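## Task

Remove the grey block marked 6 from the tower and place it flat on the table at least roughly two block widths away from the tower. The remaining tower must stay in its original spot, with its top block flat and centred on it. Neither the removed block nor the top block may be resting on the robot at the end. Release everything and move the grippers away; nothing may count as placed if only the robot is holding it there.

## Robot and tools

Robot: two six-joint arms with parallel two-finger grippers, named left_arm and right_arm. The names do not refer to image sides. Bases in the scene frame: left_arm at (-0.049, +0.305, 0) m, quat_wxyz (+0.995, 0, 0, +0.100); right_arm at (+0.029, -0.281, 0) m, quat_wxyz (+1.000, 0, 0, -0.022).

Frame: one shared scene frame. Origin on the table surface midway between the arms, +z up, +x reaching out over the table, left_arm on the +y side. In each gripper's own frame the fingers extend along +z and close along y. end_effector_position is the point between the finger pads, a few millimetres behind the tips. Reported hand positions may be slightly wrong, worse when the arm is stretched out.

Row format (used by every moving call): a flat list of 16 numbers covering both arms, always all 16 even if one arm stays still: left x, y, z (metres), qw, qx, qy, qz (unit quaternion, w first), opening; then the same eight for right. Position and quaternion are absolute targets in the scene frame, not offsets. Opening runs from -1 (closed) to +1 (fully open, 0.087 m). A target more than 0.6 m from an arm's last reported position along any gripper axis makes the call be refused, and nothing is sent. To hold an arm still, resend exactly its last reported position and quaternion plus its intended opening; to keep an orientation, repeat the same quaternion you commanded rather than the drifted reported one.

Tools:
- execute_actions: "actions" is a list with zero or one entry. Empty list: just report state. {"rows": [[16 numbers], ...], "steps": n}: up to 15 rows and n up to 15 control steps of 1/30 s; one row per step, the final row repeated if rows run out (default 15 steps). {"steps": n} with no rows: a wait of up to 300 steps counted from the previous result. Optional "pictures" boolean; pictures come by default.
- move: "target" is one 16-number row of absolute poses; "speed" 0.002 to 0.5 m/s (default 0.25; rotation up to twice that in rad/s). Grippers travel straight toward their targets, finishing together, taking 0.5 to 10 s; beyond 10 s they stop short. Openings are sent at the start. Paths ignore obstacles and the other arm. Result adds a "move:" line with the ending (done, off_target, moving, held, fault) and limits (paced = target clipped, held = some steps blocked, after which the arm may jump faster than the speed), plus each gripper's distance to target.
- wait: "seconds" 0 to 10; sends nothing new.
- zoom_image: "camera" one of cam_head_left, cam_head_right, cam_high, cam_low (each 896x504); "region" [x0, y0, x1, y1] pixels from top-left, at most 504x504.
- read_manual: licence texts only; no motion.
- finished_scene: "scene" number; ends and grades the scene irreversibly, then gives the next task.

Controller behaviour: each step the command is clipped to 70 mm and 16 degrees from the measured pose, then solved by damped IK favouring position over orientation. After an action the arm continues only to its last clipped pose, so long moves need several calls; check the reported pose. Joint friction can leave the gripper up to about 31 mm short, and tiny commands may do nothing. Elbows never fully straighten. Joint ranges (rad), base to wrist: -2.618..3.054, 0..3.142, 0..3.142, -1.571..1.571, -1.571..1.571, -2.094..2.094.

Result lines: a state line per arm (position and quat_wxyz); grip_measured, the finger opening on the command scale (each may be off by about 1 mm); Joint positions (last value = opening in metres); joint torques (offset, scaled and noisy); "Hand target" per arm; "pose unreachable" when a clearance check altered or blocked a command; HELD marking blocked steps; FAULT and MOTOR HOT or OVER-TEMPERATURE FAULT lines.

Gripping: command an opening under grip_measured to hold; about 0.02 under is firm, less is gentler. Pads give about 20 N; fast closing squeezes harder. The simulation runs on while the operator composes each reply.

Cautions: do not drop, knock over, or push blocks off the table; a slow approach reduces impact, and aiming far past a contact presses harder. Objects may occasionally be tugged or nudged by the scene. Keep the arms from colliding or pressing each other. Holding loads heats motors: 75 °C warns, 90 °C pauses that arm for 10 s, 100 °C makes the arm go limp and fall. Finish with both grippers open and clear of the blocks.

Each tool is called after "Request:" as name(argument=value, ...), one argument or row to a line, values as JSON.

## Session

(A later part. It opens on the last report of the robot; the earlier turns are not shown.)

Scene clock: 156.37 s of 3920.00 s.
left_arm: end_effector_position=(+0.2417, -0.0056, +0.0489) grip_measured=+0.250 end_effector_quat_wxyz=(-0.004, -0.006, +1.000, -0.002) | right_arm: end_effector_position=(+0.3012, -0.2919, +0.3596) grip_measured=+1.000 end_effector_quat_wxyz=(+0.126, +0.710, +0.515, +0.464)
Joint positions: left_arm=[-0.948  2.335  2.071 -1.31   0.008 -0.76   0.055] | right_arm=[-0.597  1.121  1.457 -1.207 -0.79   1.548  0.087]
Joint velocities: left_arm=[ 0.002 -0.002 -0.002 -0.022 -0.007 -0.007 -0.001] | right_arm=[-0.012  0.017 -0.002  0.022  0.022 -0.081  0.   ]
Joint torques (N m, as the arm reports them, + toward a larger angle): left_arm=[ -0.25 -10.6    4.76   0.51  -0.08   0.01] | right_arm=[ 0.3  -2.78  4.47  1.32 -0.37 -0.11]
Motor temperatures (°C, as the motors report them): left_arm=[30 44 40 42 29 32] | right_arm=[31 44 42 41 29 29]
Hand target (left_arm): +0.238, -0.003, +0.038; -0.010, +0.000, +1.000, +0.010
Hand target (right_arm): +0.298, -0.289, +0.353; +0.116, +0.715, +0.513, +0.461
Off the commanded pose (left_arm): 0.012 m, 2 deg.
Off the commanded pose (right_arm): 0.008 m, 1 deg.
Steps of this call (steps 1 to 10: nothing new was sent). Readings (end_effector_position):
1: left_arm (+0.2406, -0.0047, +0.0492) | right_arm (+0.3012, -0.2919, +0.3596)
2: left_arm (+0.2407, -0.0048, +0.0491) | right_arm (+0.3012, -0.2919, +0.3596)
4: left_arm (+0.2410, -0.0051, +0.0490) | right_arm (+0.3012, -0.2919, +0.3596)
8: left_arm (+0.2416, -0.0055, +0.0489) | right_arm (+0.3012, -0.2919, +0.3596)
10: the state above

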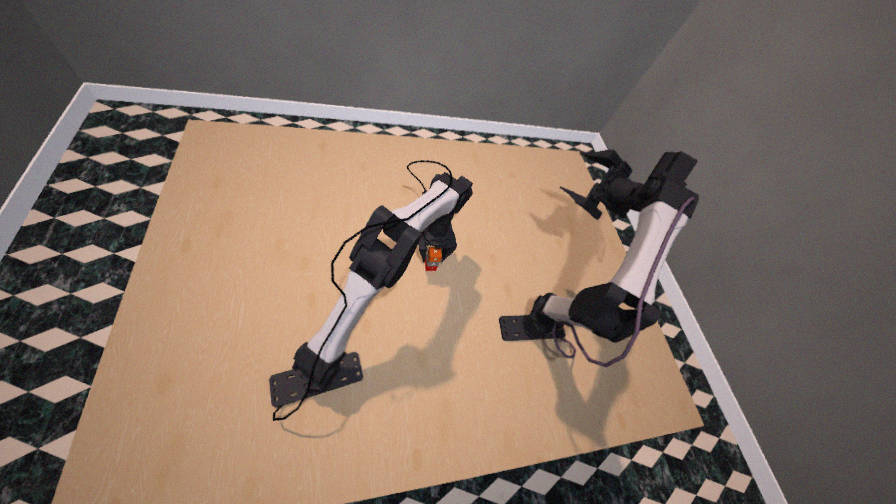

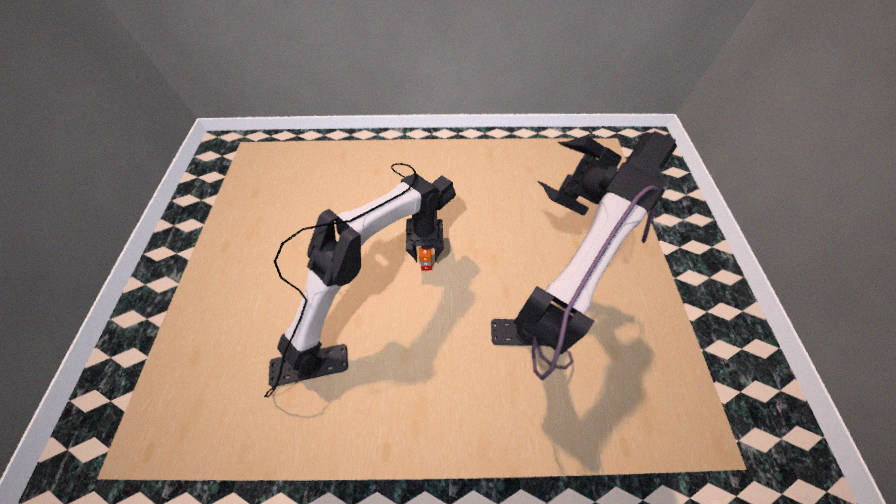

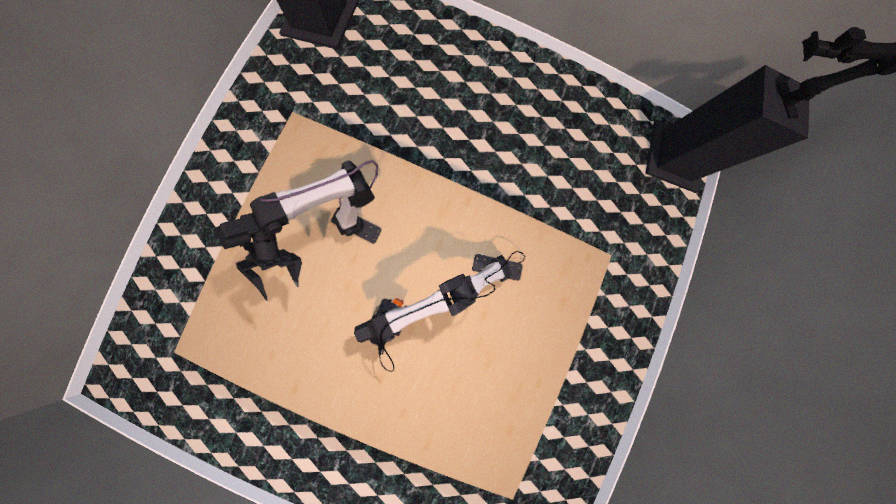

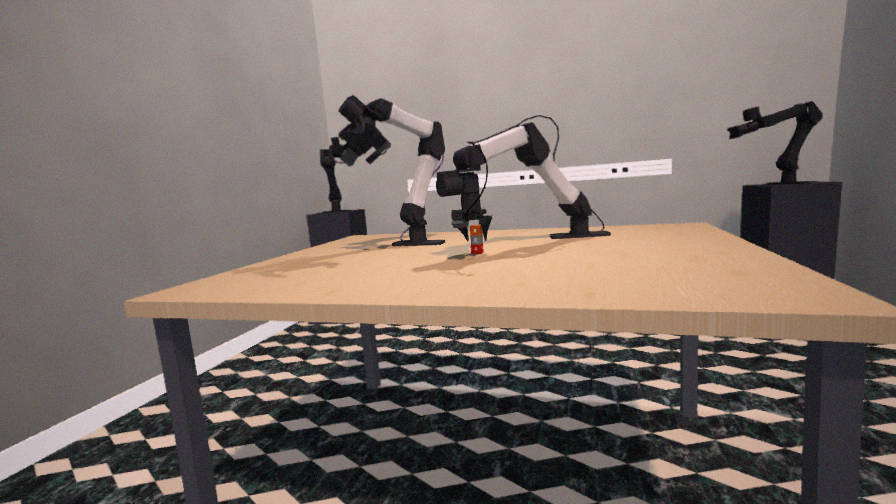

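Request:
execute_actions(
  actions=[
    {"rows": [
[0.2384,-0.0038,0.0402,-0.0088,-0.0012,1,0.0072,0.17,0.3012,-0.2919,0.3596,0.126,0.71,0.515,0.464,1],
[0.2393,-0.0043,0.0424,-0.0076,-0.0024,1,0.0049,0.09,0.3012,-0.2919,0.3596,0.126,0.71,0.515,0.464,1],
[0.2402,-0.0048,0.0446,-0.0064,-0.0036,1,0.0026,0.01,0.3012,-0.2919,0.3596,0.126,0.71,0.515,0.464,1],
[0.2411,-0.0053,0.0468,-0.0052,-0.0048,1,0.0003,-0.07,0.3012,-0.2919,0.3596,0.126,0.71,0.515,0.464,1],
[0.242,-0.0058,0.049,-0.004,-0.006,1,-0.002,-0.13,0.3012,-0.2919,0.3596,0.126,0.71,0.515,0.464,1],
[0.242,-0.0058,0.049,-0.004,-0.006,1,-0.002,-0.18,0.3012,-0.2919,0.3596,0.126,0.71,0.515,0.464,1],
[0.242,-0.0058,0.049,-0.004,-0.006,1,-0.002,-0.22,0.3012,-0.2919,0.3596,0.126,0.71,0.515,0.464,1],
[0.242,-0.0058,0.049,-0.004,-0.006,1,-0.002,-0.25,0.3012,-0.2919,0.3596,0.126,0.71,0.515,0.464,1],
[0.242,-0.0058,0.049,-0.004,-0.006,1,-0.002,-0.28,0.3012,-0.2919,0.3596,0.126,0.71,0.515,0.464,1],
[0.242,-0.0058,0.049,-0.004,-0.006,1,-0.002,-0.31,0.3012,-0.2919,0.3596,0.126,0.71,0.515,0.464,1],
[0.242,-0.0058,0.049,-0.004,-0.006,1,-0.002,-0.34,0.3012,-0.2919,0.3596,0.126,0.71,0.515,0.464,1],
[0.242,-0.0058,0.049,-0.004,-0.006,1,-0.002,-0.36,0.3012,-0.2919,0.3596,0.126,0.71,0.515,0.464,1],
[0.242,-0.0058,0.0492,-0.0039,-0.006,1,-0.0021,-0.36,0.3012,-0.2919,0.3596,0.126,0.71,0.515,0.464,1],
[0.2422,-0.006,0.0499,-0.0036,-0.006,1,-0.0024,-0.36,0.3012,-0.2919,0.3596,0.126,0.71,0.515,0.464,1],
[0.2424,-0.0061,0.051,-0.0031,-0.006,1,-0.0029,-0.36,0.3012,-0.2919,0.3596,0.126,0.71,0.515,0.464,1]
], "steps": 15},
  ],
  pictures=false,
)

Request:
execute_actions(
  actions=[
    {"rows": [
[0.2426,-0.0064,0.0525,-0.0024,-0.006,1,-0.0035,-0.36,0.3012,-0.2919,0.3596,0.126,0.71,0.515,0.464,1],
[0.243,-0.0067,0.0543,-0.0016,-0.006,1,-0.0042,-0.36,0.3012,-0.2919,0.3596,0.126,0.71,0.515,0.464,1],
[0.2434,-0.007,0.0564,-0.0006,-0.006,1,-0.0051,-0.36,0.3012,-0.2919,0.3596,0.126,0.71,0.515,0.464,1],
[0.2438,-0.0074,0.0587,0.0004,-0.006,1,-0.006,-0.36,0.3012,-0.2919,0.3596,0.126,0.71,0.515,0.464,1],
[0.2442,-0.0078,0.061,0.0015,-0.006,1,-0.007,-0.36,0.3012,-0.2919,0.3596,0.126,0.71,0.515,0.464,1],
[0.2442,-0.0078,0.0633,0.0015,-0.006,1,-0.007,-0.36,0.3012,-0.2919,0.3596,0.126,0.71,0.515,0.464,1],
[0.2442,-0.0078,0.0656,0.0015,-0.006,1,-0.007,-0.36,0.3012,-0.2919,0.3596,0.126,0.71,0.515,0.464,1],
[0.2442,-0.0075,0.0677,0.0015,-0.006,1,-0.007,-0.36,0.3012,-0.2919,0.3596,0.126,0.71,0.515,0.464,1],
[0.2442,-0.0065,0.0695,0.0014,-0.006,1,-0.0069,-0.36,0.3012,-0.2919,0.3596,0.126,0.71,0.515,0.464,1],
[0.2441,-0.0048,0.071,0.0012,-0.006,1,-0.0068,-0.36,0.3012,-0.2919,0.3596,0.126,0.71,0.515,0.464,1],
[0.2441,-0.0025,0.0721,0.0009,-0.006,1,-0.0066,-0.36,0.3012,-0.2919,0.3596,0.126,0.71,0.515,0.464,1],
[0.2441,0.0004,0.0728,0.0006,-0.006,1,-0.0063,-0.36,0.3012,-0.2919,0.3596,0.126,0.71,0.515,0.464,1],
[0.244,0.0038,0.073,0.0002,-0.006,1,-0.006,-0.36,0.3012,-0.2919,0.3596,0.126,0.71,0.515,0.464,1],
[0.2439,0.0078,0.073,-0.0002,-0.006,1,-0.0057,-0.36,0.3012,-0.2919,0.3596,0.126,0.71,0.515,0.464,1],
[0.2438,0.0123,0.073,-0.0007,-0.006,1,-0.0053,-0.36,0.3012,-0.2919,0.3596,0.126,0.71,0.515,0.464,1]
], "steps": 15},
  ],
  pictures=false,
)

Request:
execute_actions(
  actions=[
    {"rows": [
[0.2437,0.0173,0.073,-0.0013,-0.006,1,-0.0049,-0.36,0.3012,-0.2919,0.3596,0.126,0.71,0.515,0.464,1],
[0.2436,0.0227,0.073,-0.0019,-0.006,1,-0.0045,-0.36,0.3012,-0.2919,0.3596,0.126,0.71,0.515,0.464,1],
[0.2435,0.0283,0.073,-0.0025,-0.006,1,-0.004,-0.36,0.3012,-0.2919,0.3596,0.126,0.71,0.515,0.464,1],
[0.2434,0.0343,0.073,-0.0032,-0.006,1,-0.0035,-0.36,0.3012,-0.2919,0.3596,0.126,0.71,0.515,0.464,1],
[0.2433,0.0404,0.073,-0.0038,-0.006,1,-0.003,-0.36,0.3012,-0.2919,0.3596,0.126,0.71,0.515,0.464,1],
[0.2432,0.0467,0.0726,-0.0045,-0.006,1,-0.0025,-0.36,0.3012,-0.2919,0.3596,0.126,0.71,0.515,0.464,1],
[0.2431,0.0531,0.0717,-0.0053,-0.006,1,-0.002,-0.36,0.3012,-0.2919,0.3596,0.126,0.71,0.515,0.464,1],
[0.243,0.0595,0.0703,-0.006,-0.006,1,-0.0015,-0.36,0.3012,-0.2919,0.3596,0.126,0.71,0.515,0.464,1],
[0.2429,0.0658,0.0684,-0.0067,-0.006,1,-0.001,-0.36,0.3012,-0.2919,0.3596,0.126,0.71,0.515,0.464,1],
[0.2428,0.0719,0.066,-0.0073,-0.006,1,-0.0005,-0.36,0.3012,-0.2919,0.3596,0.126,0.71,0.515,0.464,1],
[0.2427,0.0779,0.0632,-0.008,-0.006,1,0,-0.36,0.3012,-0.2919,0.3596,0.126,0.71,0.515,0.464,1],
[0.2426,0.0836,0.06,-0.0086,-0.006,1,0.0005,-0.36,0.3012,-0.2919,0.3596,0.126,0.71,0.515,0.464,1],
[0.2425,0.0889,0.0566,-0.0092,-0.006,1,0.0009,-0.36,0.3012,-0.2919,0.3596,0.126,0.71,0.515,0.464,1],
[0.2424,0.0939,0.053,-0.0098,-0.006,1,0.0013,-0.36,0.3012,-0.2919,0.3596,0.126,0.71,0.515,0.464,1],
[0.2423,0.0984,0.0494,-0.0103,-0.006,1,0.0017,-0.36,0.3012,-0.2919,0.3596,0.126,0.71,0.515,0.464,1]
], "steps": 15},
  ],
  pictures=false,
)

Request:
execute_actions(
  actions=[
    {"rows": [
[0.2422,0.1024,0.0458,-0.0107,-0.006,1,0.002,-0.36,0.3012,-0.2919,0.3596,0.126,0.71,0.515,0.464,1],
[0.2421,0.1058,0.0423,-0.0111,-0.006,1,0.0023,-0.36,0.3012,-0.2919,0.3596,0.126,0.71,0.515,0.464,1],
[0.2421,0.1087,0.039,-0.0114,-0.006,1,0.0026,-0.36,0.3012,-0.2919,0.3596,0.126,0.71,0.515,0.464,1],
[0.2421,0.111,0.036,-0.0117,-0.006,1,0.0028,-0.36,0.3012,-0.2919,0.3596,0.126,0.71,0.515,0.464,1],
[0.242,0.1127,0.0333,-0.0119,-0.006,1,0.0029,-0.36,0.3012,-0.2919,0.3596,0.126,0.71,0.515,0.464,1],
[0.242,0.1137,0.031,-0.012,-0.006,1,0.003,-0.36,0.3012,-0.2919,0.3596,0.126,0.71,0.515,0.464,1],
[0.242,0.114,0.029,-0.012,-0.006,1,0.003,-0.36,0.3012,-0.2919,0.3596,0.126,0.71,0.515,0.464,1],
[0.242,0.114,0.0273,-0.012,-0.006,1,0.003,-0.36,0.3012,-0.2919,0.3596,0.126,0.71,0.515,0.464,1],
[0.242,0.114,0.0259,-0.012,-0.006,1,0.003,-0.36,0.3012,-0.2919,0.3596,0.126,0.71,0.515,0.464,1],
[0.242,0.114,0.0247,-0.012,-0.006,1,0.003,-0.36,0.3012,-0.2919,0.3596,0.126,0.71,0.515,0.464,1],
[0.242,0.114,0.0236,-0.012,-0.006,1,0.003,-0.36,0.3012,-0.2919,0.3596,0.126,0.71,0.515,0.464,1],
[0.242,0.114,0.0225,-0.012,-0.006,1,0.003,-0.36,0.3012,-0.2919,0.3596,0.126,0.71,0.515,0.464,1],
[0.242,0.114,0.0215,-0.012,-0.006,1,0.003,-0.36,0.3012,-0.2919,0.3596,0.126,0.71,0.515,0.464,1],
[0.242,0.114,0.0205,-0.012,-0.006,1,0.003,-0.36,0.3012,-0.2919,0.3596,0.126,0.71,0.515,0.464,1],
[0.242,0.114,0.0195,-0.012,-0.006,1,0.003,-0.36,0.3012,-0.2919,0.3596,0.126,0.71,0.515,0.464,1]
], "steps": 15},
  ],
  pictures=false,
)

Request:
execute_actions(
  actions=[
    {"rows": [
[0.242,0.114,0.0185,-0.012,-0.006,1,0.003,-0.36,0.3012,-0.2919,0.3596,0.126,0.71,0.515,0.464,1],
[0.242,0.114,0.0175,-0.012,-0.006,1,0.003,-0.36,0.3012,-0.2919,0.3596,0.126,0.71,0.515,0.464,1],
[0.242,0.114,0.0165,-0.012,-0.006,1,0.003,-0.36,0.3012,-0.2919,0.3596,0.126,0.71,0.515,0.464,1],
[0.242,0.114,0.0155,-0.012,-0.006,1,0.003,-0.36,0.3012,-0.2919,0.3596,0.126,0.71,0.515,0.464,1],
[0.242,0.114,0.0145,-0.012,-0.006,1,0.003,-0.36,0.3012,-0.2919,0.3596,0.126,0.71,0.515,0.464,1],
[0.242,0.114,0.0135,-0.012,-0.006,1,0.003,-0.36,0.3012,-0.2919,0.3596,0.126,0.71,0.515,0.464,1],
[0.242,0.114,0.0127,-0.012,-0.006,1,0.003,-0.36,0.3012,-0.2919,0.3596,0.126,0.71,0.515,0.464,1],
[0.242,0.114,0.0121,-0.012,-0.006,1,0.003,-0.36,0.3012,-0.2919,0.3596,0.126,0.71,0.515,0.464,1],
[0.242,0.114,0.012,-0.012,-0.006,1,0.003,-0.36,0.3012,-0.2919,0.3596,0.126,0.71,0.515,0.464,1],
[0.242,0.114,0.012,-0.012,-0.006,1,0.003,-0.36,0.3012,-0.2919,0.3596,0.126,0.71,0.515,0.464,1],
[0.2435,0.1131,0.0135,-0.01,-0.006,1,0.0018,-0.36,0.3012,-0.2919,0.3596,0.126,0.71,0.515,0.464,1],
[0.245,0.1123,0.015,-0.008,-0.006,1,0.0005,-0.34,0.3012,-0.2919,0.3596,0.126,0.71,0.515,0.464,1],
[0.2465,0.1114,0.0165,-0.006,-0.006,1,-0.0008,-0.3,0.3012,-0.2919,0.3596,0.126,0.71,0.515,0.464,1],
[0.248,0.1105,0.018,-0.004,-0.006,1,-0.002,-0.25,0.3012,-0.2919,0.3596,0.126,0.71,0.515,0.464,1],
[0.248,0.1105,0.018,-0.004,-0.006,1,-0.002,-0.19,0.3012,-0.2919,0.3596,0.126,0.71,0.515,0.464,1]
], "steps": 15},
  ],
  pictures=false,
)

Request:
execute_actions(
  actions=[
    {"rows": [
[0.248,0.1105,0.018,-0.004,-0.006,1,-0.002,-0.12,0.3012,-0.2919,0.3596,0.126,0.71,0.515,0.464,1],
[0.248,0.1105,0.018,-0.004,-0.006,1,-0.002,-0.05,0.3012,-0.2919,0.3596,0.126,0.71,0.515,0.464,1],
[0.248,0.1105,0.018,-0.004,-0.006,1,-0.002,0,0.3012,-0.2919,0.3596,0.126,0.71,0.515,0.464,1],
[0.2481,0.1105,0.0184,-0.0038,-0.006,1,-0.0021,0,0.3012,-0.2919,0.3596,0.126,0.71,0.515,0.464,1],
[0.2483,0.1103,0.0194,-0.0032,-0.006,1,-0.0025,0,0.3012,-0.2919,0.3596,0.126,0.71,0.515,0.464,1],
[0.2487,0.1101,0.0212,-0.0022,-0.006,1,-0.0031,0,0.3012,-0.2919,0.3596,0.126,0.71,0.515,0.464,1],
[0.2493,0.1098,0.0236,-0.0008,-0.006,1,-0.004,0,0.3012,-0.2919,0.3596,0.126,0.71,0.515,0.464,1],
[0.2499,0.1094,0.0264,0.0008,-0.006,1,-0.005,0,0.3012,-0.2919,0.3596,0.126,0.71,0.515,0.464,1],
[0.2504,0.1091,0.0297,0.002,-0.006,1,-0.0057,0,0.3012,-0.2919,0.3596,0.126,0.71,0.515,0.464,1],
[0.2506,0.109,0.0333,0.0025,-0.006,1,-0.006,0,0.3012,-0.2919,0.3596,0.126,0.71,0.515,0.464,1],
[0.2506,0.109,0.037,0.0025,-0.006,1,-0.006,0,0.3012,-0.2919,0.3596,0.126,0.71,0.515,0.464,1],
[0.2506,0.109,0.0407,0.0025,-0.006,1,-0.006,0,0.3012,-0.2919,0.3596,0.126,0.71,0.515,0.464,1],
[0.2506,0.109,0.0443,0.0025,-0.006,1,-0.006,0,0.3012,-0.2919,0.3596,0.126,0.71,0.515,0.464,1],
[0.2506,0.109,0.0476,0.0025,-0.006,1,-0.006,0,0.3012,-0.2919,0.3596,0.126,0.71,0.515,0.464,1],
[0.2506,0.109,0.0504,0.0025,-0.006,1,-0.006,0,0.3012,-0.2919,0.3596,0.126,0.71,0.515,0.464,1]
], "steps": 15},
  ],
  pictures=false,
)

Request:
execute_actions(
  actions=[
    {"rows": [
[0.2506,0.109,0.0528,0.0025,-0.006,1,-0.006,0,0.3012,-0.2919,0.3596,0.126,0.71,0.515,0.464,1],
[0.2506,0.109,0.0546,0.0025,-0.006,1,-0.006,0,0.3012,-0.2919,0.3596,0.126,0.71,0.515,0.464,1],
[0.2506,0.109,0.0556,0.0025,-0.006,1,-0.006,0,0.3012,-0.2919,0.3596,0.126,0.71,0.515,0.464,1],
[0.2506,0.109,0.056,0.0025,-0.006,1,-0.006,-0.05,0.3012,-0.2919,0.3596,0.126,0.71,0.515,0.464,1],
[0.2506,0.109,0.056,0.0025,-0.006,1,-0.006,-0.1,0.3012,-0.2919,0.3596,0.126,0.71,0.515,0.464,1],
[0.2506,0.109,0.056,0.0025,-0.006,1,-0.006,-0.15,0.3012,-0.2919,0.3596,0.126,0.71,0.515,0.464,1],
[0.2506,0.109,0.056,0.0025,-0.006,1,-0.006,-0.19,0.3012,-0.2919,0.3596,0.126,0.71,0.515,0.464,1],
[0.2506,0.109,0.056,0.0025,-0.006,1,-0.006,-0.22,0.3012,-0.2919,0.3596,0.126,0.71,0.515,0.464,1],
[0.2506,0.109,0.056,0.0025,-0.006,1,-0.006,-0.25,0.3012,-0.2919,0.3596,0.126,0.71,0.515,0.464,1],
[0.2506,0.109,0.056,0.0025,-0.006,1,-0.006,-0.28,0.3012,-0.2919,0.3596,0.126,0.71,0.515,0.464,1],
[0.2506,0.109,0.056,0.0025,-0.006,1,-0.006,-0.31,0.3012,-0.2919,0.3596,0.126,0.71,0.515,0.464,1],
[0.2506,0.109,0.056,0.0025,-0.006,1,-0.006,-0.34,0.3012,-0.2919,0.3596,0.126,0.71,0.515,0.464,1],
[0.2506,0.109,0.056,0.0025,-0.006,1,-0.006,-0.36,0.3012,-0.2919,0.3596,0.126,0.71,0.515,0.464,1],
[0.2506,0.109,0.056,0.0025,-0.006,1,-0.006,-0.36,0.3012,-0.2919,0.3596,0.126,0.71,0.515,0.464,1],
[0.2506,0.109,0.0562,0.0025,-0.006,1,-0.006,-0.36,0.3012,-0.2919,0.3596,0.126,0.71,0.515,0.464,1]
], "steps": 15},
  ],
  pictures=false,
)

Request:
execute_actions(
  actions=[
    {"rows": [
[0.2506,0.109,0.0569,0.0025,-0.006,1,-0.006,-0.36,0.3012,-0.2919,0.3596,0.126,0.71,0.515,0.464,1],
[0.2506,0.109,0.058,0.0025,-0.006,1,-0.006,-0.36,0.3012,-0.2919,0.3596,0.126,0.71,0.515,0.464,1],
[0.2506,0.109,0.0594,0.0025,-0.006,1,-0.006,-0.36,0.3012,-0.2919,0.3596,0.126,0.71,0.515,0.464,1],
[0.2506,0.109,0.0611,0.0025,-0.006,1,-0.006,-0.36,0.3012,-0.2919,0.3596,0.126,0.71,0.515,0.464,1],
[0.2506,0.109,0.063,0.0025,-0.006,1,-0.006,-0.36,0.3012,-0.2919,0.3596,0.126,0.71,0.515,0.464,1],
[0.2506,0.109,0.065,0.0025,-0.006,1,-0.006,-0.36,0.3012,-0.2919,0.3596,0.126,0.71,0.515,0.464,1],
[0.2506,0.1087,0.067,0.0025,-0.006,1,-0.006,-0.36,0.3012,-0.2919,0.3596,0.126,0.71,0.515,0.464,1],
[0.2505,0.1078,0.0689,0.0024,-0.0059,1,-0.0058,-0.36,0.3012,-0.2919,0.3596,0.126,0.71,0.515,0.464,1],
[0.2503,0.1062,0.0706,0.0022,-0.0058,1,-0.0056,-0.36,0.3012,-0.2919,0.3596,0.126,0.71,0.515,0.464,1],
[0.25,0.1041,0.072,0.002,-0.0056,1,-0.0053,-0.36,0.3012,-0.2919,0.3596,0.126,0.71,0.515,0.464,1],
[0.2497,0.1015,0.0731,0.0017,-0.0053,1,-0.005,-0.36,0.3012,-0.2919,0.3596,0.126,0.71,0.515,0.464,1],
[0.2493,0.0983,0.0738,0.0013,-0.005,1,-0.0045,-0.36,0.3012,-0.2919,0.3596,0.126,0.71,0.515,0.464,1],
[0.2489,0.0946,0.074,0.0009,-0.0047,1,-0.004,-0.36,0.3012,-0.2919,0.3596,0.126,0.71,0.515,0.464,1],
[0.2484,0.0904,0.074,0.0004,-0.0043,1,-0.0034,-0.36,0.3012,-0.2919,0.3596,0.126,0.71,0.515,0.464,1],
[0.2479,0.0859,0.074,-0.0001,-0.0039,1,-0.0028,-0.36,0.3012,-0.2919,0.3596,0.126,0.71,0.515,0.464,1]
], "steps": 15},
  ],
  pictures=false,
)

Request:
execute_actions(
  actions=[
    {"rows": [
[0.2473,0.0809,0.074,-0.0006,-0.0035,1,-0.0021,-0.36,0.3012,-0.2919,0.3596,0.126,0.71,0.515,0.464,1],
[0.2467,0.0757,0.074,-0.0012,-0.003,1,-0.0014,-0.36,0.3012,-0.2919,0.3596,0.126,0.71,0.515,0.464,1],
[0.2461,0.0702,0.074,-0.0018,-0.0025,1,-0.0006,-0.36,0.3012,-0.2919,0.3596,0.126,0.71,0.515,0.464,1],
[0.2454,0.0645,0.074,-0.0025,-0.002,1,0.0001,-0.36,0.3012,-0.2919,0.3596,0.126,0.71,0.515,0.464,1],
[0.2447,0.0587,0.074,-0.0031,-0.0015,1,0.0009,-0.36,0.3012,-0.2919,0.3596,0.126,0.71,0.515,0.464,1],
[0.2441,0.0529,0.074,-0.0038,-0.001,1,0.0018,-0.36,0.3012,-0.2919,0.3596,0.126,0.71,0.515,0.464,1],
[0.2434,0.047,0.074,-0.0044,-0.0005,1,0.0026,-0.36,0.3012,-0.2919,0.3596,0.126,0.71,0.515,0.464,1],
[0.2427,0.0412,0.074,-0.0051,0,1,0.0034,-0.36,0.3012,-0.2919,0.3596,0.126,0.71,0.515,0.464,1],
[0.242,0.0355,0.074,-0.0057,0.0005,1,0.0041,-0.36,0.3012,-0.2919,0.3596,0.126,0.71,0.515,0.464,1],
[0.2414,0.03,0.074,-0.0063,0.001,1,0.0049,-0.36,0.3012,-0.2919,0.3596,0.126,0.71,0.515,0.464,1],
[0.2408,0.0248,0.074,-0.0069,0.0015,1,0.0056,-0.36,0.3012,-0.2919,0.3596,0.126,0.71,0.515,0.464,1],
[0.2402,0.0198,0.074,-0.0074,0.0019,1,0.0063,-0.36,0.3012,-0.2919,0.3596,0.126,0.71,0.515,0.464,1],
[0.2397,0.0153,0.074,-0.0079,0.0023,1,0.0069,-0.36,0.3012,-0.2919,0.3596,0.126,0.71,0.515,0.464,1],
[0.2392,0.0111,0.074,-0.0084,0.0027,1,0.0075,-0.36,0.3012,-0.2919,0.3596,0.126,0.71,0.515,0.464,1],
[0.2388,0.0074,0.0737,-0.0088,0.003,1,0.008,-0.36,0.3012,-0.2919,0.3596,0.126,0.71,0.515,0.464,1]
], "steps": 15},
  ],
  pictures=false,
)

Request:
execute_actions(
  actions=[
    {"rows": [
[0.2384,0.0042,0.073,-0.0092,0.0033,1,0.0085,-0.36,0.3012,-0.2919,0.3596,0.126,0.71,0.515,0.464,1],
[0.2381,0.0016,0.0717,-0.0095,0.0036,1,0.0088,-0.36,0.3012,-0.2919,0.3596,0.126,0.71,0.515,0.464,1],
[0.2378,-0.0005,0.07,-0.0097,0.0038,1,0.0091,-0.36,0.3012,-0.2919,0.3596,0.126,0.71,0.515,0.464,1],
[0.2376,-0.0021,0.068,-0.0099,0.0039,1,0.0093,-0.36,0.3012,-0.2919,0.3596,0.126,0.71,0.515,0.464,1],
[0.2375,-0.003,0.0657,-0.01,0.004,1,0.0095,-0.36,0.3012,-0.2919,0.3596,0.126,0.71,0.515,0.464,1],
[0.2375,-0.0033,0.0631,-0.01,0.004,1,0.0095,-0.36,0.3012,-0.2919,0.3596,0.126,0.71,0.515,0.464,1],
[0.2375,-0.0033,0.0605,-0.01,0.004,1,0.0095,-0.36,0.3012,-0.2919,0.3596,0.126,0.71,0.515,0.464,1],
[0.2375,-0.0033,0.0579,-0.01,0.004,1,0.0095,-0.36,0.3012,-0.2919,0.3596,0.126,0.71,0.515,0.464,1],
[0.2375,-0.0033,0.0553,-0.01,0.004,1,0.0095,-0.36,0.3012,-0.2919,0.3596,0.126,0.71,0.515,0.464,1],
[0.2375,-0.0033,0.053,-0.01,0.004,1,0.0095,-0.36,0.3012,-0.2919,0.3596,0.126,0.71,0.515,0.464,1],
[0.2375,-0.0033,0.051,-0.01,0.004,1,0.0095,-0.36,0.3012,-0.2919,0.3596,0.126,0.71,0.515,0.464,1],
[0.2375,-0.0033,0.0493,-0.01,0.004,1,0.0095,-0.36,0.3012,-0.2919,0.3596,0.126,0.71,0.515,0.464,1],
[0.2375,-0.0033,0.048,-0.01,0.004,1,0.0095,-0.36,0.3012,-0.2919,0.3596,0.126,0.71,0.515,0.464,1],
[0.2375,-0.0033,0.0473,-0.01,0.004,1,0.0095,-0.36,0.3012,-0.2919,0.3596,0.126,0.71,0.515,0.464,1],
[0.2375,-0.0033,0.047,-0.01,0.004,1,0.0095,-0.36,0.3012,-0.2919,0.3596,0.126,0.71,0.515,0.464,1]
], "steps": 15},
  ],
  pictures=false,
)

Request:
execute_actions(
  actions=[
    {"steps": 12},
  ],
)

Request:
zoom_image(
  camera="cam_head_right",
  region=[408, 240, 444, 276],
)

Request:
zoom_image(
  camera="cam_low",
  region=[456, 220, 496, 260],
)

Request:
zoom_image(
  camera="cam_head_left",
  region=[415, 240, 451, 276],
)

Scene clock: 276.87 s of 3920.00 s.
left_arm: end_effector_position=(+0.2418, -0.0058, +0.0489) grip_measured=-0.256 end_effector_quat_wxyz=(-0.004, -0.006, +1.000, -0.002) | right_arm: end_effector_position=(+0.3012, -0.2919, +0.3596) grip_measured=+1.000 end_effector_quat_wxyz=(+0.126, +0.710, +0.515, +0.464)
Joint positions: left_arm=[-0.948  2.335  2.071 -1.309  0.008 -0.76   0.033] | right_arm=[-0.597  1.121  1.457 -1.207 -0.79   1.548  0.087]
Joint velocities: left_arm=[-0.002 -0.007 -0.022 -0.022  0.066  0.022 -0.001] | right_arm=[-0.002  0.002 -0.002  0.022 -0.007  0.081  0.   ]
Joint torques (N m, as the arm reports them, + toward a larger angle): left_arm=[  0.35 -11.47   7.64   0.32   0.01  -0.07] | right_arm=[ 0.27 -1.88  6.29  1.44 -0.37 -0.11]
Motor temperatures (°C, as the motors report them): left_arm=[30 61 37 34 29 32] | right_arm=[31 38 39 40 29 29]
Hand target (left_arm): +0.242, -0.006, +0.051; -0.003, -0.006, +1.000, -0.003
Hand target (right_arm): +0.301, -0.292, +0.360; +0.126, +0.710, +0.515, +0.464
Off the commanded pose (left_arm): 0.002 m, 0 deg.
Off the commanded pose (right_arm): 0.000 m, 0 deg.
Steps of this call (steps 1 to 90: nothing new was sent; then 117.00 s passed at rest; steps 91 to 105: all 15 steps of this action). Readings (end_effector_position):
91: left_arm (+0.2418, -0.0058, +0.0489) | right_arm (+0.3012, -0.2919, +0.3596)
92: left_arm (+0.2418, -0.0058, +0.0489) | right_arm (+0.3012, -0.2919, +0.3596)
94: left_arm (+0.2418, -0.0058, +0.0489) | right_arm (+0.3012, -0.2919, +0.3596)
98: left_arm (+0.2418, -0.0058, +0.0489) | right_arm (+0.3012, -0.2919, +0.3596)
105: the state above

Scene clock: 277.37 s of 3920.00 s.
left_arm: end_effector_position=(+0.2431, -0.0037, +0.0638) grip_measured=-0.256 end_effector_quat_wxyz=(+0.000, -0.004, +1.000, -0.006) | right_arm: end_effector_position=(+0.3012, -0.2919, +0.3596) grip_measured=+1.000 end_effector_quat_wxyz=(+0.126, +0.710, +0.515, +0.464)
Joint positions: left_arm=[-0.943  2.319  2.104 -1.347  0.008 -0.751  0.033] | right_arm=[-0.597  1.121  1.457 -1.207 -0.79   1.548  0.087]
Joint velocities: left_arm=[ 0.105 -0.295 -0.222  0.095 -0.022  0.125 -0.001] | right_arm=[-0.017 -0.002  0.002  0.022 -0.037  0.037  0.   ]
Joint torques (N m, as the arm reports them, + toward a larger angle): left_arm=[  1.92 -13.61   4.44   0.27   0.     0.04] | right_arm=[ 0.23 -1.85  6.31  1.44 -0.38 -0.12]
Motor temperatures (°C, as the motors report them): left_arm=[30 61 37 34 29 32] | right_arm=[31 38 39 40 29 29]
Hand target (left_arm): +0.244, +0.012, +0.072; -0.001, -0.006, +1.000, -0.004
Hand target (right_arm): +0.301, -0.292, +0.360; +0.126, +0.710, +0.515, +0.464
Off the commanded pose (left_arm): 0.018 m, 0 deg.
Off the commanded pose (right_arm): 0.000 m, 0 deg.
Steps of this call (steps 1 to 15: all 15 steps of this action). Readings (end_effector_position):
1: left_arm (+0.2418, -0.0058, +0.0489) | right_arm (+0.3012, -0.2919, +0.3596)
2: left_arm (+0.2418, -0.0057, +0.0489) | right_arm (+0.3012, -0.2919, +0.3596)
4: left_arm (+0.2414, -0.0054, +0.0489) | right_arm (+0.3012, -0.2919, +0.3596)
8: left_arm (+0.2418, -0.0057, +0.0543) | right_arm (+0.3012, -0.2919, +0.3596)
15: the state above

Scene clock: 277.87 s of 3920.00 s.
left_arm: end_effector_position=(+0.2383, +0.0883, +0.0575) grip_measured=-0.256 end_effector_quat_wxyz=(-0.027, -0.021, +0.999, +0.014) | right_arm: end_effector_position=(+0.3012, -0.2919, +0.3596) grip_measured=+1.000 end_effector_quat_wxyz=(+0.126, +0.710, +0.515, +0.464)
Joint positions: left_arm=[-0.776  2.119  1.741 -1.253  0.008 -0.618  0.033] | right_arm=[-0.597  1.121  1.457 -1.207 -0.79   1.548  0.087]
Joint velocities: left_arm=[ 0.3   -0.183 -0.755  0.403 -0.022  0.33  -0.   ] | right_arm=[ 0.002  0.002 -0.002 -0.007  0.037 -0.037  0.   ]
Joint torques (N m, as the arm reports them, + toward a larger angle): left_arm=[  0.68 -11.05   5.04   0.38  -0.04   0.03] | right_arm=[ 0.26 -1.82  6.3   1.43 -0.37 -0.11]
Motor temperatures (°C, as the motors report them): left_arm=[30 61 37 34 29 32] | right_arm=[31 38 39 40 29 29]
Hand target (left_arm): +0.243, +0.099, +0.050; -0.014, -0.007, +1.000, +0.007
Hand target (right_arm): +0.301, -0.292, +0.360; +0.126, +0.710, +0.515, +0.464
Off the commanded pose (left_arm): 0.014 m, 3 deg.
Off the commanded pose (right_arm): 0.000 m, 0 deg.
Steps of this call (steps 1 to 15: all 15 steps of this action). Readings (end_effector_position):
1: left_arm (+0.2429, -0.0007, +0.0661) | right_arm (+0.3012, -0.2919, +0.3596)
2: left_arm (+0.2425, +0.0035, +0.0680) | right_arm (+0.3012, -0.2919, +0.3596)
4: left_arm (+0.2418, +0.0146, +0.0712) | right_arm (+0.3012, -0.2919, +0.3596)
8: left_arm (+0.2416, +0.0421, +0.0728) | right_arm (+0.3012, -0.2919, +0.3596)
15: the state above

Scene clock: 278.37 s of 3920.00 s.
left_arm: end_effector_position=(+0.2407, +0.1114, +0.0230) grip_measured=-0.256 end_effector_quat_wxyz=(-0.021, -0.008, +1.000, +0.008) | right_arm: end_effector_position=(+0.3012, -0.2919, +0.3596) grip_measured=+1.000 end_effector_quat_wxyz=(+0.126, +0.710, +0.515, +0.464)
Joint positions: left_arm=[-0.724  2.095  1.567 -1.087  0.008 -0.54   0.033] | right_arm=[-0.597  1.121  1.457 -1.207 -0.79   1.548  0.087]
Joint velocities: left_arm=[ 0.007  0.012 -0.081  0.198 -0.022  0.037 -0.001] | right_arm=[-0.017  0.012 -0.002 -0.037 -0.007 -0.037  0.   ]
Joint torques (N m, as the arm reports them, + toward a larger angle): left_arm=[  0.91 -10.57   4.36   0.41  -0.03  -0.03] | right_arm=[ 0.26 -1.83  6.31  1.43 -0.37 -0.11]
Motor temperatures (°C, as the motors report them): left_arm=[30 62 37 34 29 32] | right_arm=[31 38 39 40 29 29]
Hand target (left_arm): +0.243, +0.114, +0.020; -0.013, -0.006, +1.000, +0.004
Hand target (right_arm): +0.301, -0.292, +0.360; +0.126, +0.710, +0.515, +0.464
Off the commanded pose (left_arm): 0.005 m, 1 deg.
Off the commanded pose (right_arm): 0.000 m, 0 deg.
Steps of this call (steps 1 to 15: all 15 steps of this action). Readings (end_effector_position):
1: left_arm (+0.2376, +0.0935, +0.0539) | right_arm (+0.3012, -0.2919, +0.3596)
2: left_arm (+0.2367, +0.0982, +0.0502) | right_arm (+0.3012, -0.2919, +0.3596)
4: left_arm (+0.2351, +0.1062, +0.0430) | right_arm (+0.3012, -0.2919, +0.3596)
8: left_arm (+0.2352, +0.1137, +0.0311) | right_arm (+0.3012, -0.2919, +0.3596)
15: the state above

Scene clock: 278.87 s of 3920.00 s.
left_arm: end_effector_position=(+0.2426, +0.1106, +0.0187) grip_measured=-0.211 end_effector_quat_wxyz=(-0.016, -0.006, +1.000, +0.004) | right_arm: end_effector_position=(+0.3012, -0.2919, +0.3596) grip_measured=+1.000 end_effector_quat_wxyz=(+0.126, +0.710, +0.515, +0.464)
Joint positions: left_arm=[-0.724  2.095  1.552 -1.059  0.008 -0.535  0.034] | right_arm=[-0.597  1.121  1.457 -1.207 -0.79   1.548  0.087]
Joint velocities: left_arm=[ 0.012 -0.002  0.012  0.095  0.007  0.037  0.037] | right_arm=[-0.002 -0.002  0.002 -0.022 -0.051 -0.095  0.   ]
Joint torques (N m, as the arm reports them, + toward a larger angle): left_arm=[  0.67 -10.05   5.79   0.56  -0.02   0.03] | right_arm=[ 0.26 -1.84  6.35  1.43 -0.38 -0.11]
Motor temperatures (°C, as the motors report them): left_arm=[30 62 37 34 29 32] | right_arm=[31 38 39 40 29 29]
Hand target (left_arm): +0.248, +0.110, +0.018; -0.004, -0.006, +1.000, -0.002
Hand target (right_arm): +0.301, -0.292, +0.360; +0.126, +0.710, +0.515, +0.464
Off the commanded pose (left_arm): 0.005 m, 2 deg.
Off the commanded pose (right_arm): 0.000 m, 0 deg.
Steps of this call (steps 1 to 15: all 15 steps of this action). Readings (end_effector_position):
1: left_arm (+0.2413, +0.1111, +0.0221) | right_arm (+0.3012, -0.2919, +0.3596)
2: left_arm (+0.2416, +0.1109, +0.0211) | right_arm (+0.3012, -0.2919, +0.3596)
4: left_arm (+0.2420, +0.1108, +0.0194) | right_arm (+0.3012, -0.2919, +0.3596)
8: left_arm (+0.2422, +0.1107, +0.0188) | right_arm (+0.3012, -0.2919, +0.3596)
15: the state above

Scene clock: 279.37 s of 3920.00 s.
left_arm: end_effector_position=(+0.2441, +0.1097, +0.0291) grip_measured=+0.000 end_effector_quat_wxyz=(-0.010, -0.006, +1.000, +0.001) | right_arm: end_effector_position=(+0.3012, -0.2919, +0.3596) grip_measured=+1.000 end_effector_quat_wxyz=(+0.126, +0.710, +0.515, +0.464)
Joint positions: left_arm=[-0.724  2.078  1.571 -1.083  0.008 -0.535  0.044] | right_arm=[-0.597  1.121  1.457 -1.207 -0.79   1.548  0.087]
Joint velocities: left_arm=[ 0.017 -0.11   0.271 -0.212  0.022  0.022  0.   ] | right_arm=[-0.012  0.007  0.002 -0.022 -0.037  0.022  0.   ]
Joint torques (N m, as the arm reports them, + toward a larger angle): left_arm=[  0.81 -11.27   8.93   0.33   0.02   0.  ] | right_arm=[ 0.27 -1.85  6.31  1.44 -0.38 -0.11]
Motor temperatures (°C, as the motors report them): left_arm=[30 62 37 34 29 32] | right_arm=[31 38 39 40 29 29]
Hand target (left_arm): +0.250, +0.109, +0.050; +0.003, -0.006, +1.000, -0.006
Hand target (right_arm): +0.301, -0.292, +0.360; +0.126, +0.710, +0.515, +0.464
Off the commanded pose (left_arm): 0.022 m, 2 deg.
Off the commanded pose (right_arm): 0.000 m, 0 deg.
Steps of this call (steps 1 to 15: all 15 steps of this action). Readings (end_effector_position):
1: left_arm (+0.2433, +0.1101, +0.0186) | right_arm (+0.3012, -0.2919, +0.3596)
2: left_arm (+0.2438, +0.1099, +0.0185) | right_arm (+0.3012, -0.2919, +0.3596)
4: left_arm (+0.2448, +0.1092, +0.0183) | right_arm (+0.3012, -0.2919, +0.3596)
8: left_arm (+0.2450, +0.1091, +0.0182) | right_arm (+0.3012, -0.2919, +0.3596)
15: the state above

Scene clock: 279.87 s of 3920.00 s.
left_arm: end_effector_position=(+0.2457, +0.1088, +0.0468) grip_measured=-0.256 end_effector_quat_wxyz=(-0.006, -0.006, +1.000, -0.001) | right_arm: end_effector_position=(+0.3012, -0.2919, +0.3596) grip_measured=+1.000 end_effector_quat_wxyz=(+0.126, +0.710, +0.515, +0.464)
Joint positions: left_arm=[-0.724  2.059  1.615 -1.136  0.008 -0.535  0.033] | right_arm=[-0.597  1.121  1.457 -1.207 -0.79   1.548  0.087]
Joint velocities: left_arm=[-0.012  0.002 -0.012  0.066 -0.007  0.051 -0.001] | right_arm=[-0.007  0.002 -0.022  0.037 -0.051 -0.081  0.   ]
Joint torques (N m, as the arm reports them, + toward a larger angle): left_arm=[  0.87 -10.42   8.75   0.29   0.     0.01] | right_arm=[ 0.26 -1.84  6.33  1.43 -0.38 -0.11]
Motor temperatures (°C, as the motors report them): left_arm=[30 62 37 34 29 32] | right_arm=[31 37 39 40 29 29]
Hand target (left_arm): +0.250, +0.109, +0.056; +0.003, -0.006, +1.000, -0.006
Hand target (right_arm): +0.301, -0.292, +0.360; +0.126, +0.710, +0.515, +0.464
Off the commanded pose (left_arm): 0.011 m, 1 deg.
Off the commanded pose (right_arm): 0.000 m, 0 deg.
Steps of this call (steps 1 to 15: all 15 steps of this action). Readings (end_effector_position):
1: left_arm (+0.2453, +0.1090, +0.0327) | right_arm (+0.3012, -0.2919, +0.3596)
2: left_arm (+0.2465, +0.1083, +0.0362) | right_arm (+0.3012, -0.2919, +0.3596)
4: left_arm (+0.2484, +0.1072, +0.0423) | right_arm (+0.3012, -0.2919, +0.3596)
8: left_arm (+0.2483, +0.1072, +0.0464) | right_arm (+0.3012, -0.2919, +0.3596)
15: the state above

Scene clock: 280.37 s of 3920.00 s.
left_arm: end_effector_position=(+0.2514, +0.0993, +0.0695) grip_measured=-0.256 end_effector_quat_wxyz=(+0.005, -0.006, +1.000, -0.007) | right_arm: end_effector_position=(+0.3012, -0.2919, +0.3596) grip_measured=+1.000 end_effector_quat_wxyz=(+0.126, +0.710, +0.515, +0.464)
Joint positions: left_arm=[-0.737  2.059  1.71  -1.207  0.008 -0.55   0.033] | right_arm=[-0.597  1.121  1.457 -1.207 -0.79   1.548  0.087]
Joint velocities: left_arm=[-0.217 -0.027  0.344 -0.139  0.051 -0.183 -0.001] | right_arm=[ 0.012 -0.007  0.007 -0.037 -0.095 -0.007  0.   ]
Joint torques (N m, as the arm reports them, + toward a larger angle): left_arm=[-1.72 -8.17  9.03  0.36 -0.03 -0.17] | right_arm=[ 0.28 -1.83  6.32  1.43 -0.38 -0.12]
Motor temperatures (°C, as the motors report them): left_arm=[30 62 37 34 29 32] | right_arm=[31 37 39 40 29 29]
Hand target (left_arm): +0.247, +0.086, +0.074; +0.001, -0.004, +1.000, -0.004
Hand target (right_arm): +0.301, -0.292, +0.360; +0.126, +0.710, +0.515, +0.464
Off the commanded pose (left_arm): 0.015 m, 1 deg.
Off the commanded pose (right_arm): 0.000 m, 0 deg.
Steps of this call (steps 1 to 15: all 15 steps of this action). Readings (end_effector_position):
1: left_arm (+0.2454, +0.1089, +0.0469) | right_arm (+0.3012, -0.2919, +0.3596)
2: left_arm (+0.2452, +0.1090, +0.0469) | right_arm (+0.3012, -0.2919, +0.3596)
4: left_arm (+0.2442, +0.1096, +0.0471) | right_arm (+0.3012, -0.2919, +0.3596)
8: left_arm (+0.2453, +0.1090, +0.0526) | right_arm (+0.3012, -0.2919, +0.3596)
15: the state above

Scene clock: 280.87 s of 3920.00 s.
left_arm: end_effector_position=(+0.2419, +0.0145, +0.0721) grip_measured=-0.256 end_effector_quat_wxyz=(+0.004, +0.015, +1.000, -0.009) | right_arm: end_effector_position=(+0.3012, -0.2919, +0.3596) grip_measured=+1.000 end_effector_quat_wxyz=(+0.126, +0.710, +0.515, +0.464)
Joint positions: left_arm=[-0.917  2.247  2.018 -1.323  0.008 -0.687  0.033] | right_arm=[-0.597  1.121  1.457 -1.207 -0.79   1.548  0.087]
Joint velocities: left_arm=[-0.212  0.398  0.672 -0.3   -0.066 -0.286 -0.   ] | right_arm=[-0.012 -0.002 -0.012 -0.051 -0.007 -0.007  0.   ]
Joint torques (N m, as the arm reports them, + toward a larger angle): left_arm=[ -0.23 -10.1    8.8    0.29  -0.05  -0.14] | right_arm=[ 0.28 -1.88  6.31  1.44 -0.38 -0.12]
Motor temperatures (°C, as the motors report them): left_arm=[30 62 37 34 29 32] | right_arm=[31 37 39 40 29 29]
Hand target (left_arm): +0.237, +0.008, +0.073; -0.005, +0.003, +1.000, +0.003
Hand target (right_arm): +0.301, -0.292, +0.360; +0.126, +0.710, +0.515, +0.464
Off the commanded pose (left_arm): 0.008 m, 3 deg.
Off the commanded pose (right_arm): 0.000 m, 0 deg.
Steps of this call (steps 1 to 15: all 15 steps of this action). Readings (end_effector_position):
1: left_arm (+0.2512, +0.0952, +0.0722) | right_arm (+0.3012, -0.2919, +0.3596)
2: left_arm (+0.2510, +0.0904, +0.0745) | right_arm (+0.3012, -0.2919, +0.3596)
4: left_arm (+0.2502, +0.0788, +0.0770) | right_arm (+0.3012, -0.2919, +0.3596)
8: left_arm (+0.2466, +0.0534, +0.0758) | right_arm (+0.3012, -0.2919, +0.3596)
15: the state above

Scene clock: 281.37 s of 3920.00 s.
left_arm: end_effector_position=(+0.2406, -0.0045, +0.0602) grip_measured=-0.256 end_effector_quat_wxyz=(-0.004, +0.006, +1.000, -0.001) | right_arm: end_effector_position=(+0.3012, -0.2919, +0.3596) grip_measured=+1.000 end_effector_quat_wxyz=(+0.126, +0.710, +0.515, +0.464)
Joint positions: left_arm=[-0.95   2.332  2.11  -1.353  0.007 -0.737  0.033] | right_arm=[-0.597  1.121  1.457 -1.207 -0.79   1.548  0.087]
Joint velocities: left_arm=[-0.007 -0.002  0.007  0.051 -0.037 -0.022 -0.   ] | right_arm=[ 0.022  0.017 -0.002  0.007 -0.022  0.007  0.   ]
Joint torques (N m, as the arm reports them, + toward a larger angle): left_arm=[ -0.21 -10.46   4.     0.51  -0.05  -0.13] | right_arm=[ 0.26 -1.89  6.3   1.44 -0.39 -0.1 ]
Motor temperatures (°C, as the motors report them): left_arm=[30 62 37 34 29 32] | right_arm=[31 37 39 40 29 29]
Hand target (left_arm): +0.237, -0.003, +0.047; -0.010, +0.004, +1.000, +0.010
Hand target (right_arm): +0.301, -0.292, +0.360; +0.126, +0.710, +0.515, +0.464
Off the commanded pose (left_arm): 0.014 m, 1 deg.
Off the commanded pose (right_arm): 0.000 m, 0 deg.
Steps of this call (steps 1 to 15: all 15 steps of this action). Readings (end_effector_position):
1: left_arm (+0.2417, +0.0102, +0.0721) | right_arm (+0.3012, -0.2919, +0.3596)
2: left_arm (+0.2417, +0.0061, +0.0721) | right_arm (+0.3012, -0.2919, +0.3596)
4: left_arm (+0.2416, +0.0000, +0.0710) | right_arm (+0.3012, -0.2919, +0.3596)
8: left_arm (+0.2393, -0.0030, +0.0646) | right_arm (+0.3012, -0.2919, +0.3596)
15: the state above

Scene clock: 281.77 s of 3920.00 s.
left_arm: end_effector_position=(+0.2424, -0.0063, +0.0599) grip_measured=-0.256 end_effector_quat_wxyz=(-0.000, +0.005, +1.000, -0.005) | right_arm: end_effector_position=(+0.3012, -0.2919, +0.3596) grip_measured=+1.000 end_effector_quat_wxyz=(+0.126, +0.710, +0.515, +0.464)
Joint positions: left_arm=[-0.95   2.332  2.11  -1.343  0.007 -0.74   0.033] | right_arm=[-0.597  1.121  1.457 -1.207 -0.79   1.548  0.087]
Joint velocities: left_arm=[ 0.002 -0.027 -0.007 -0.022 -0.081 -0.081 -0.001] | right_arm=[-0.002  0.007 -0.002 -0.007  0.007 -0.037  0.   ]
Joint torques (N m, as the arm reports them, + toward a larger angle): left_arm=[ -0.51 -10.61   4.14   0.55  -0.08  -0.13] | right_arm=[ 0.31 -1.85  6.32  1.43 -0.37 -0.12]
Motor temperatures (°C, as the motors report them): left_arm=[30 62 37 34 29 32] | right_arm=[31 37 39 40 29 29]
Hand target (left_arm): +0.237, -0.003, +0.047; -0.010, +0.004, +1.000, +0.010
Hand target (right_arm): +0.301, -0.292, +0.360; +0.126, +0.710, +0.515, +0.464
Off the commanded pose (left_arm): 0.014 m, 2 deg.
Off the commanded pose (right_arm): 0.000 m, 0 deg.
Steps of this call (steps 1 to 12: nothing new was sent). Readings (end_effector_position):
1: left_arm (+0.2411, -0.0050, +0.0601) | right_arm (+0.3012, -0.2919, +0.3596)
2: left_arm (+0.2414, -0.0053, +0.0601) | right_arm (+0.3012, -0.2919, +0.3596)
4: left_arm (+0.2419, -0.0058, +0.0600) | right_arm (+0.3012, -0.2919, +0.3596)
8: left_arm (+0.2423, -0.0062, +0.0599) | right_arm (+0.3012, -0.2919, +0.3596)
12: the state above

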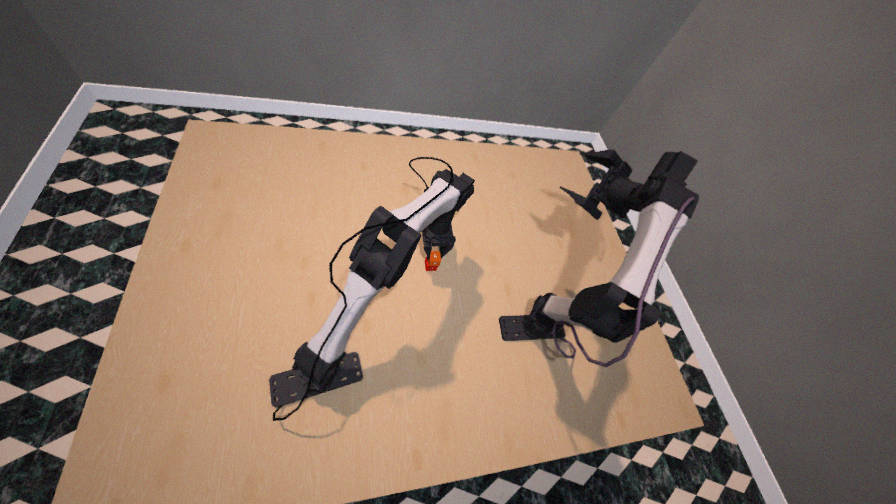

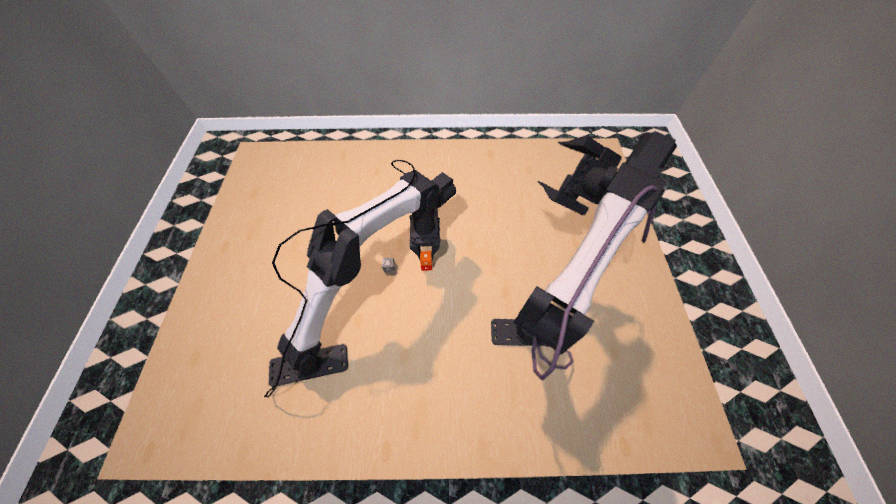

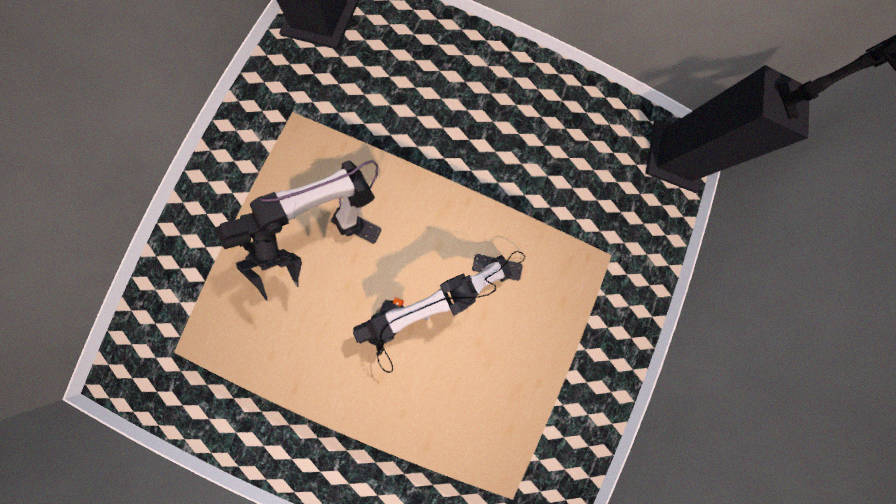

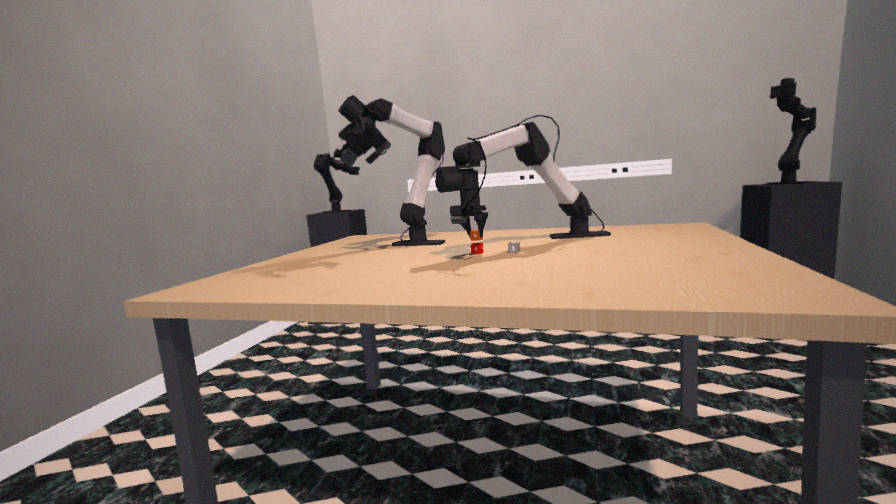

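Region (408, 240, 444, 276) of cam_head_right's 896x504 image, scaled by 14.000, with more detail than that image has.

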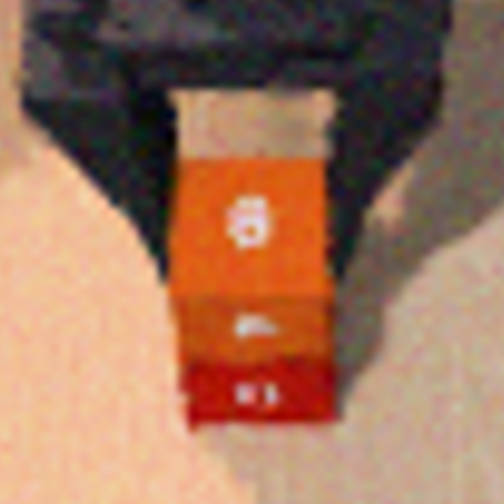

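Region (456, 220, 496, 260) of cam_low's 896x504 image, scaled by 12.600, with more detail than that image has.

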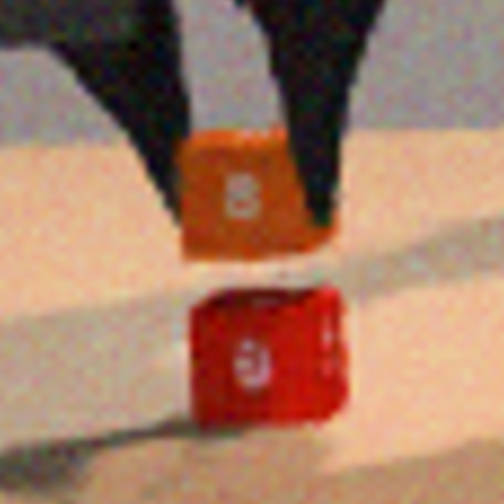

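Region (415, 240, 451, 276) of cam_head_left's 896x504 image, scaled by 14.000, with more detail than that image has.

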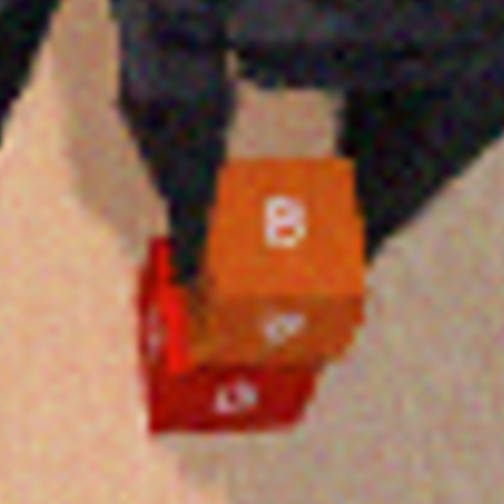

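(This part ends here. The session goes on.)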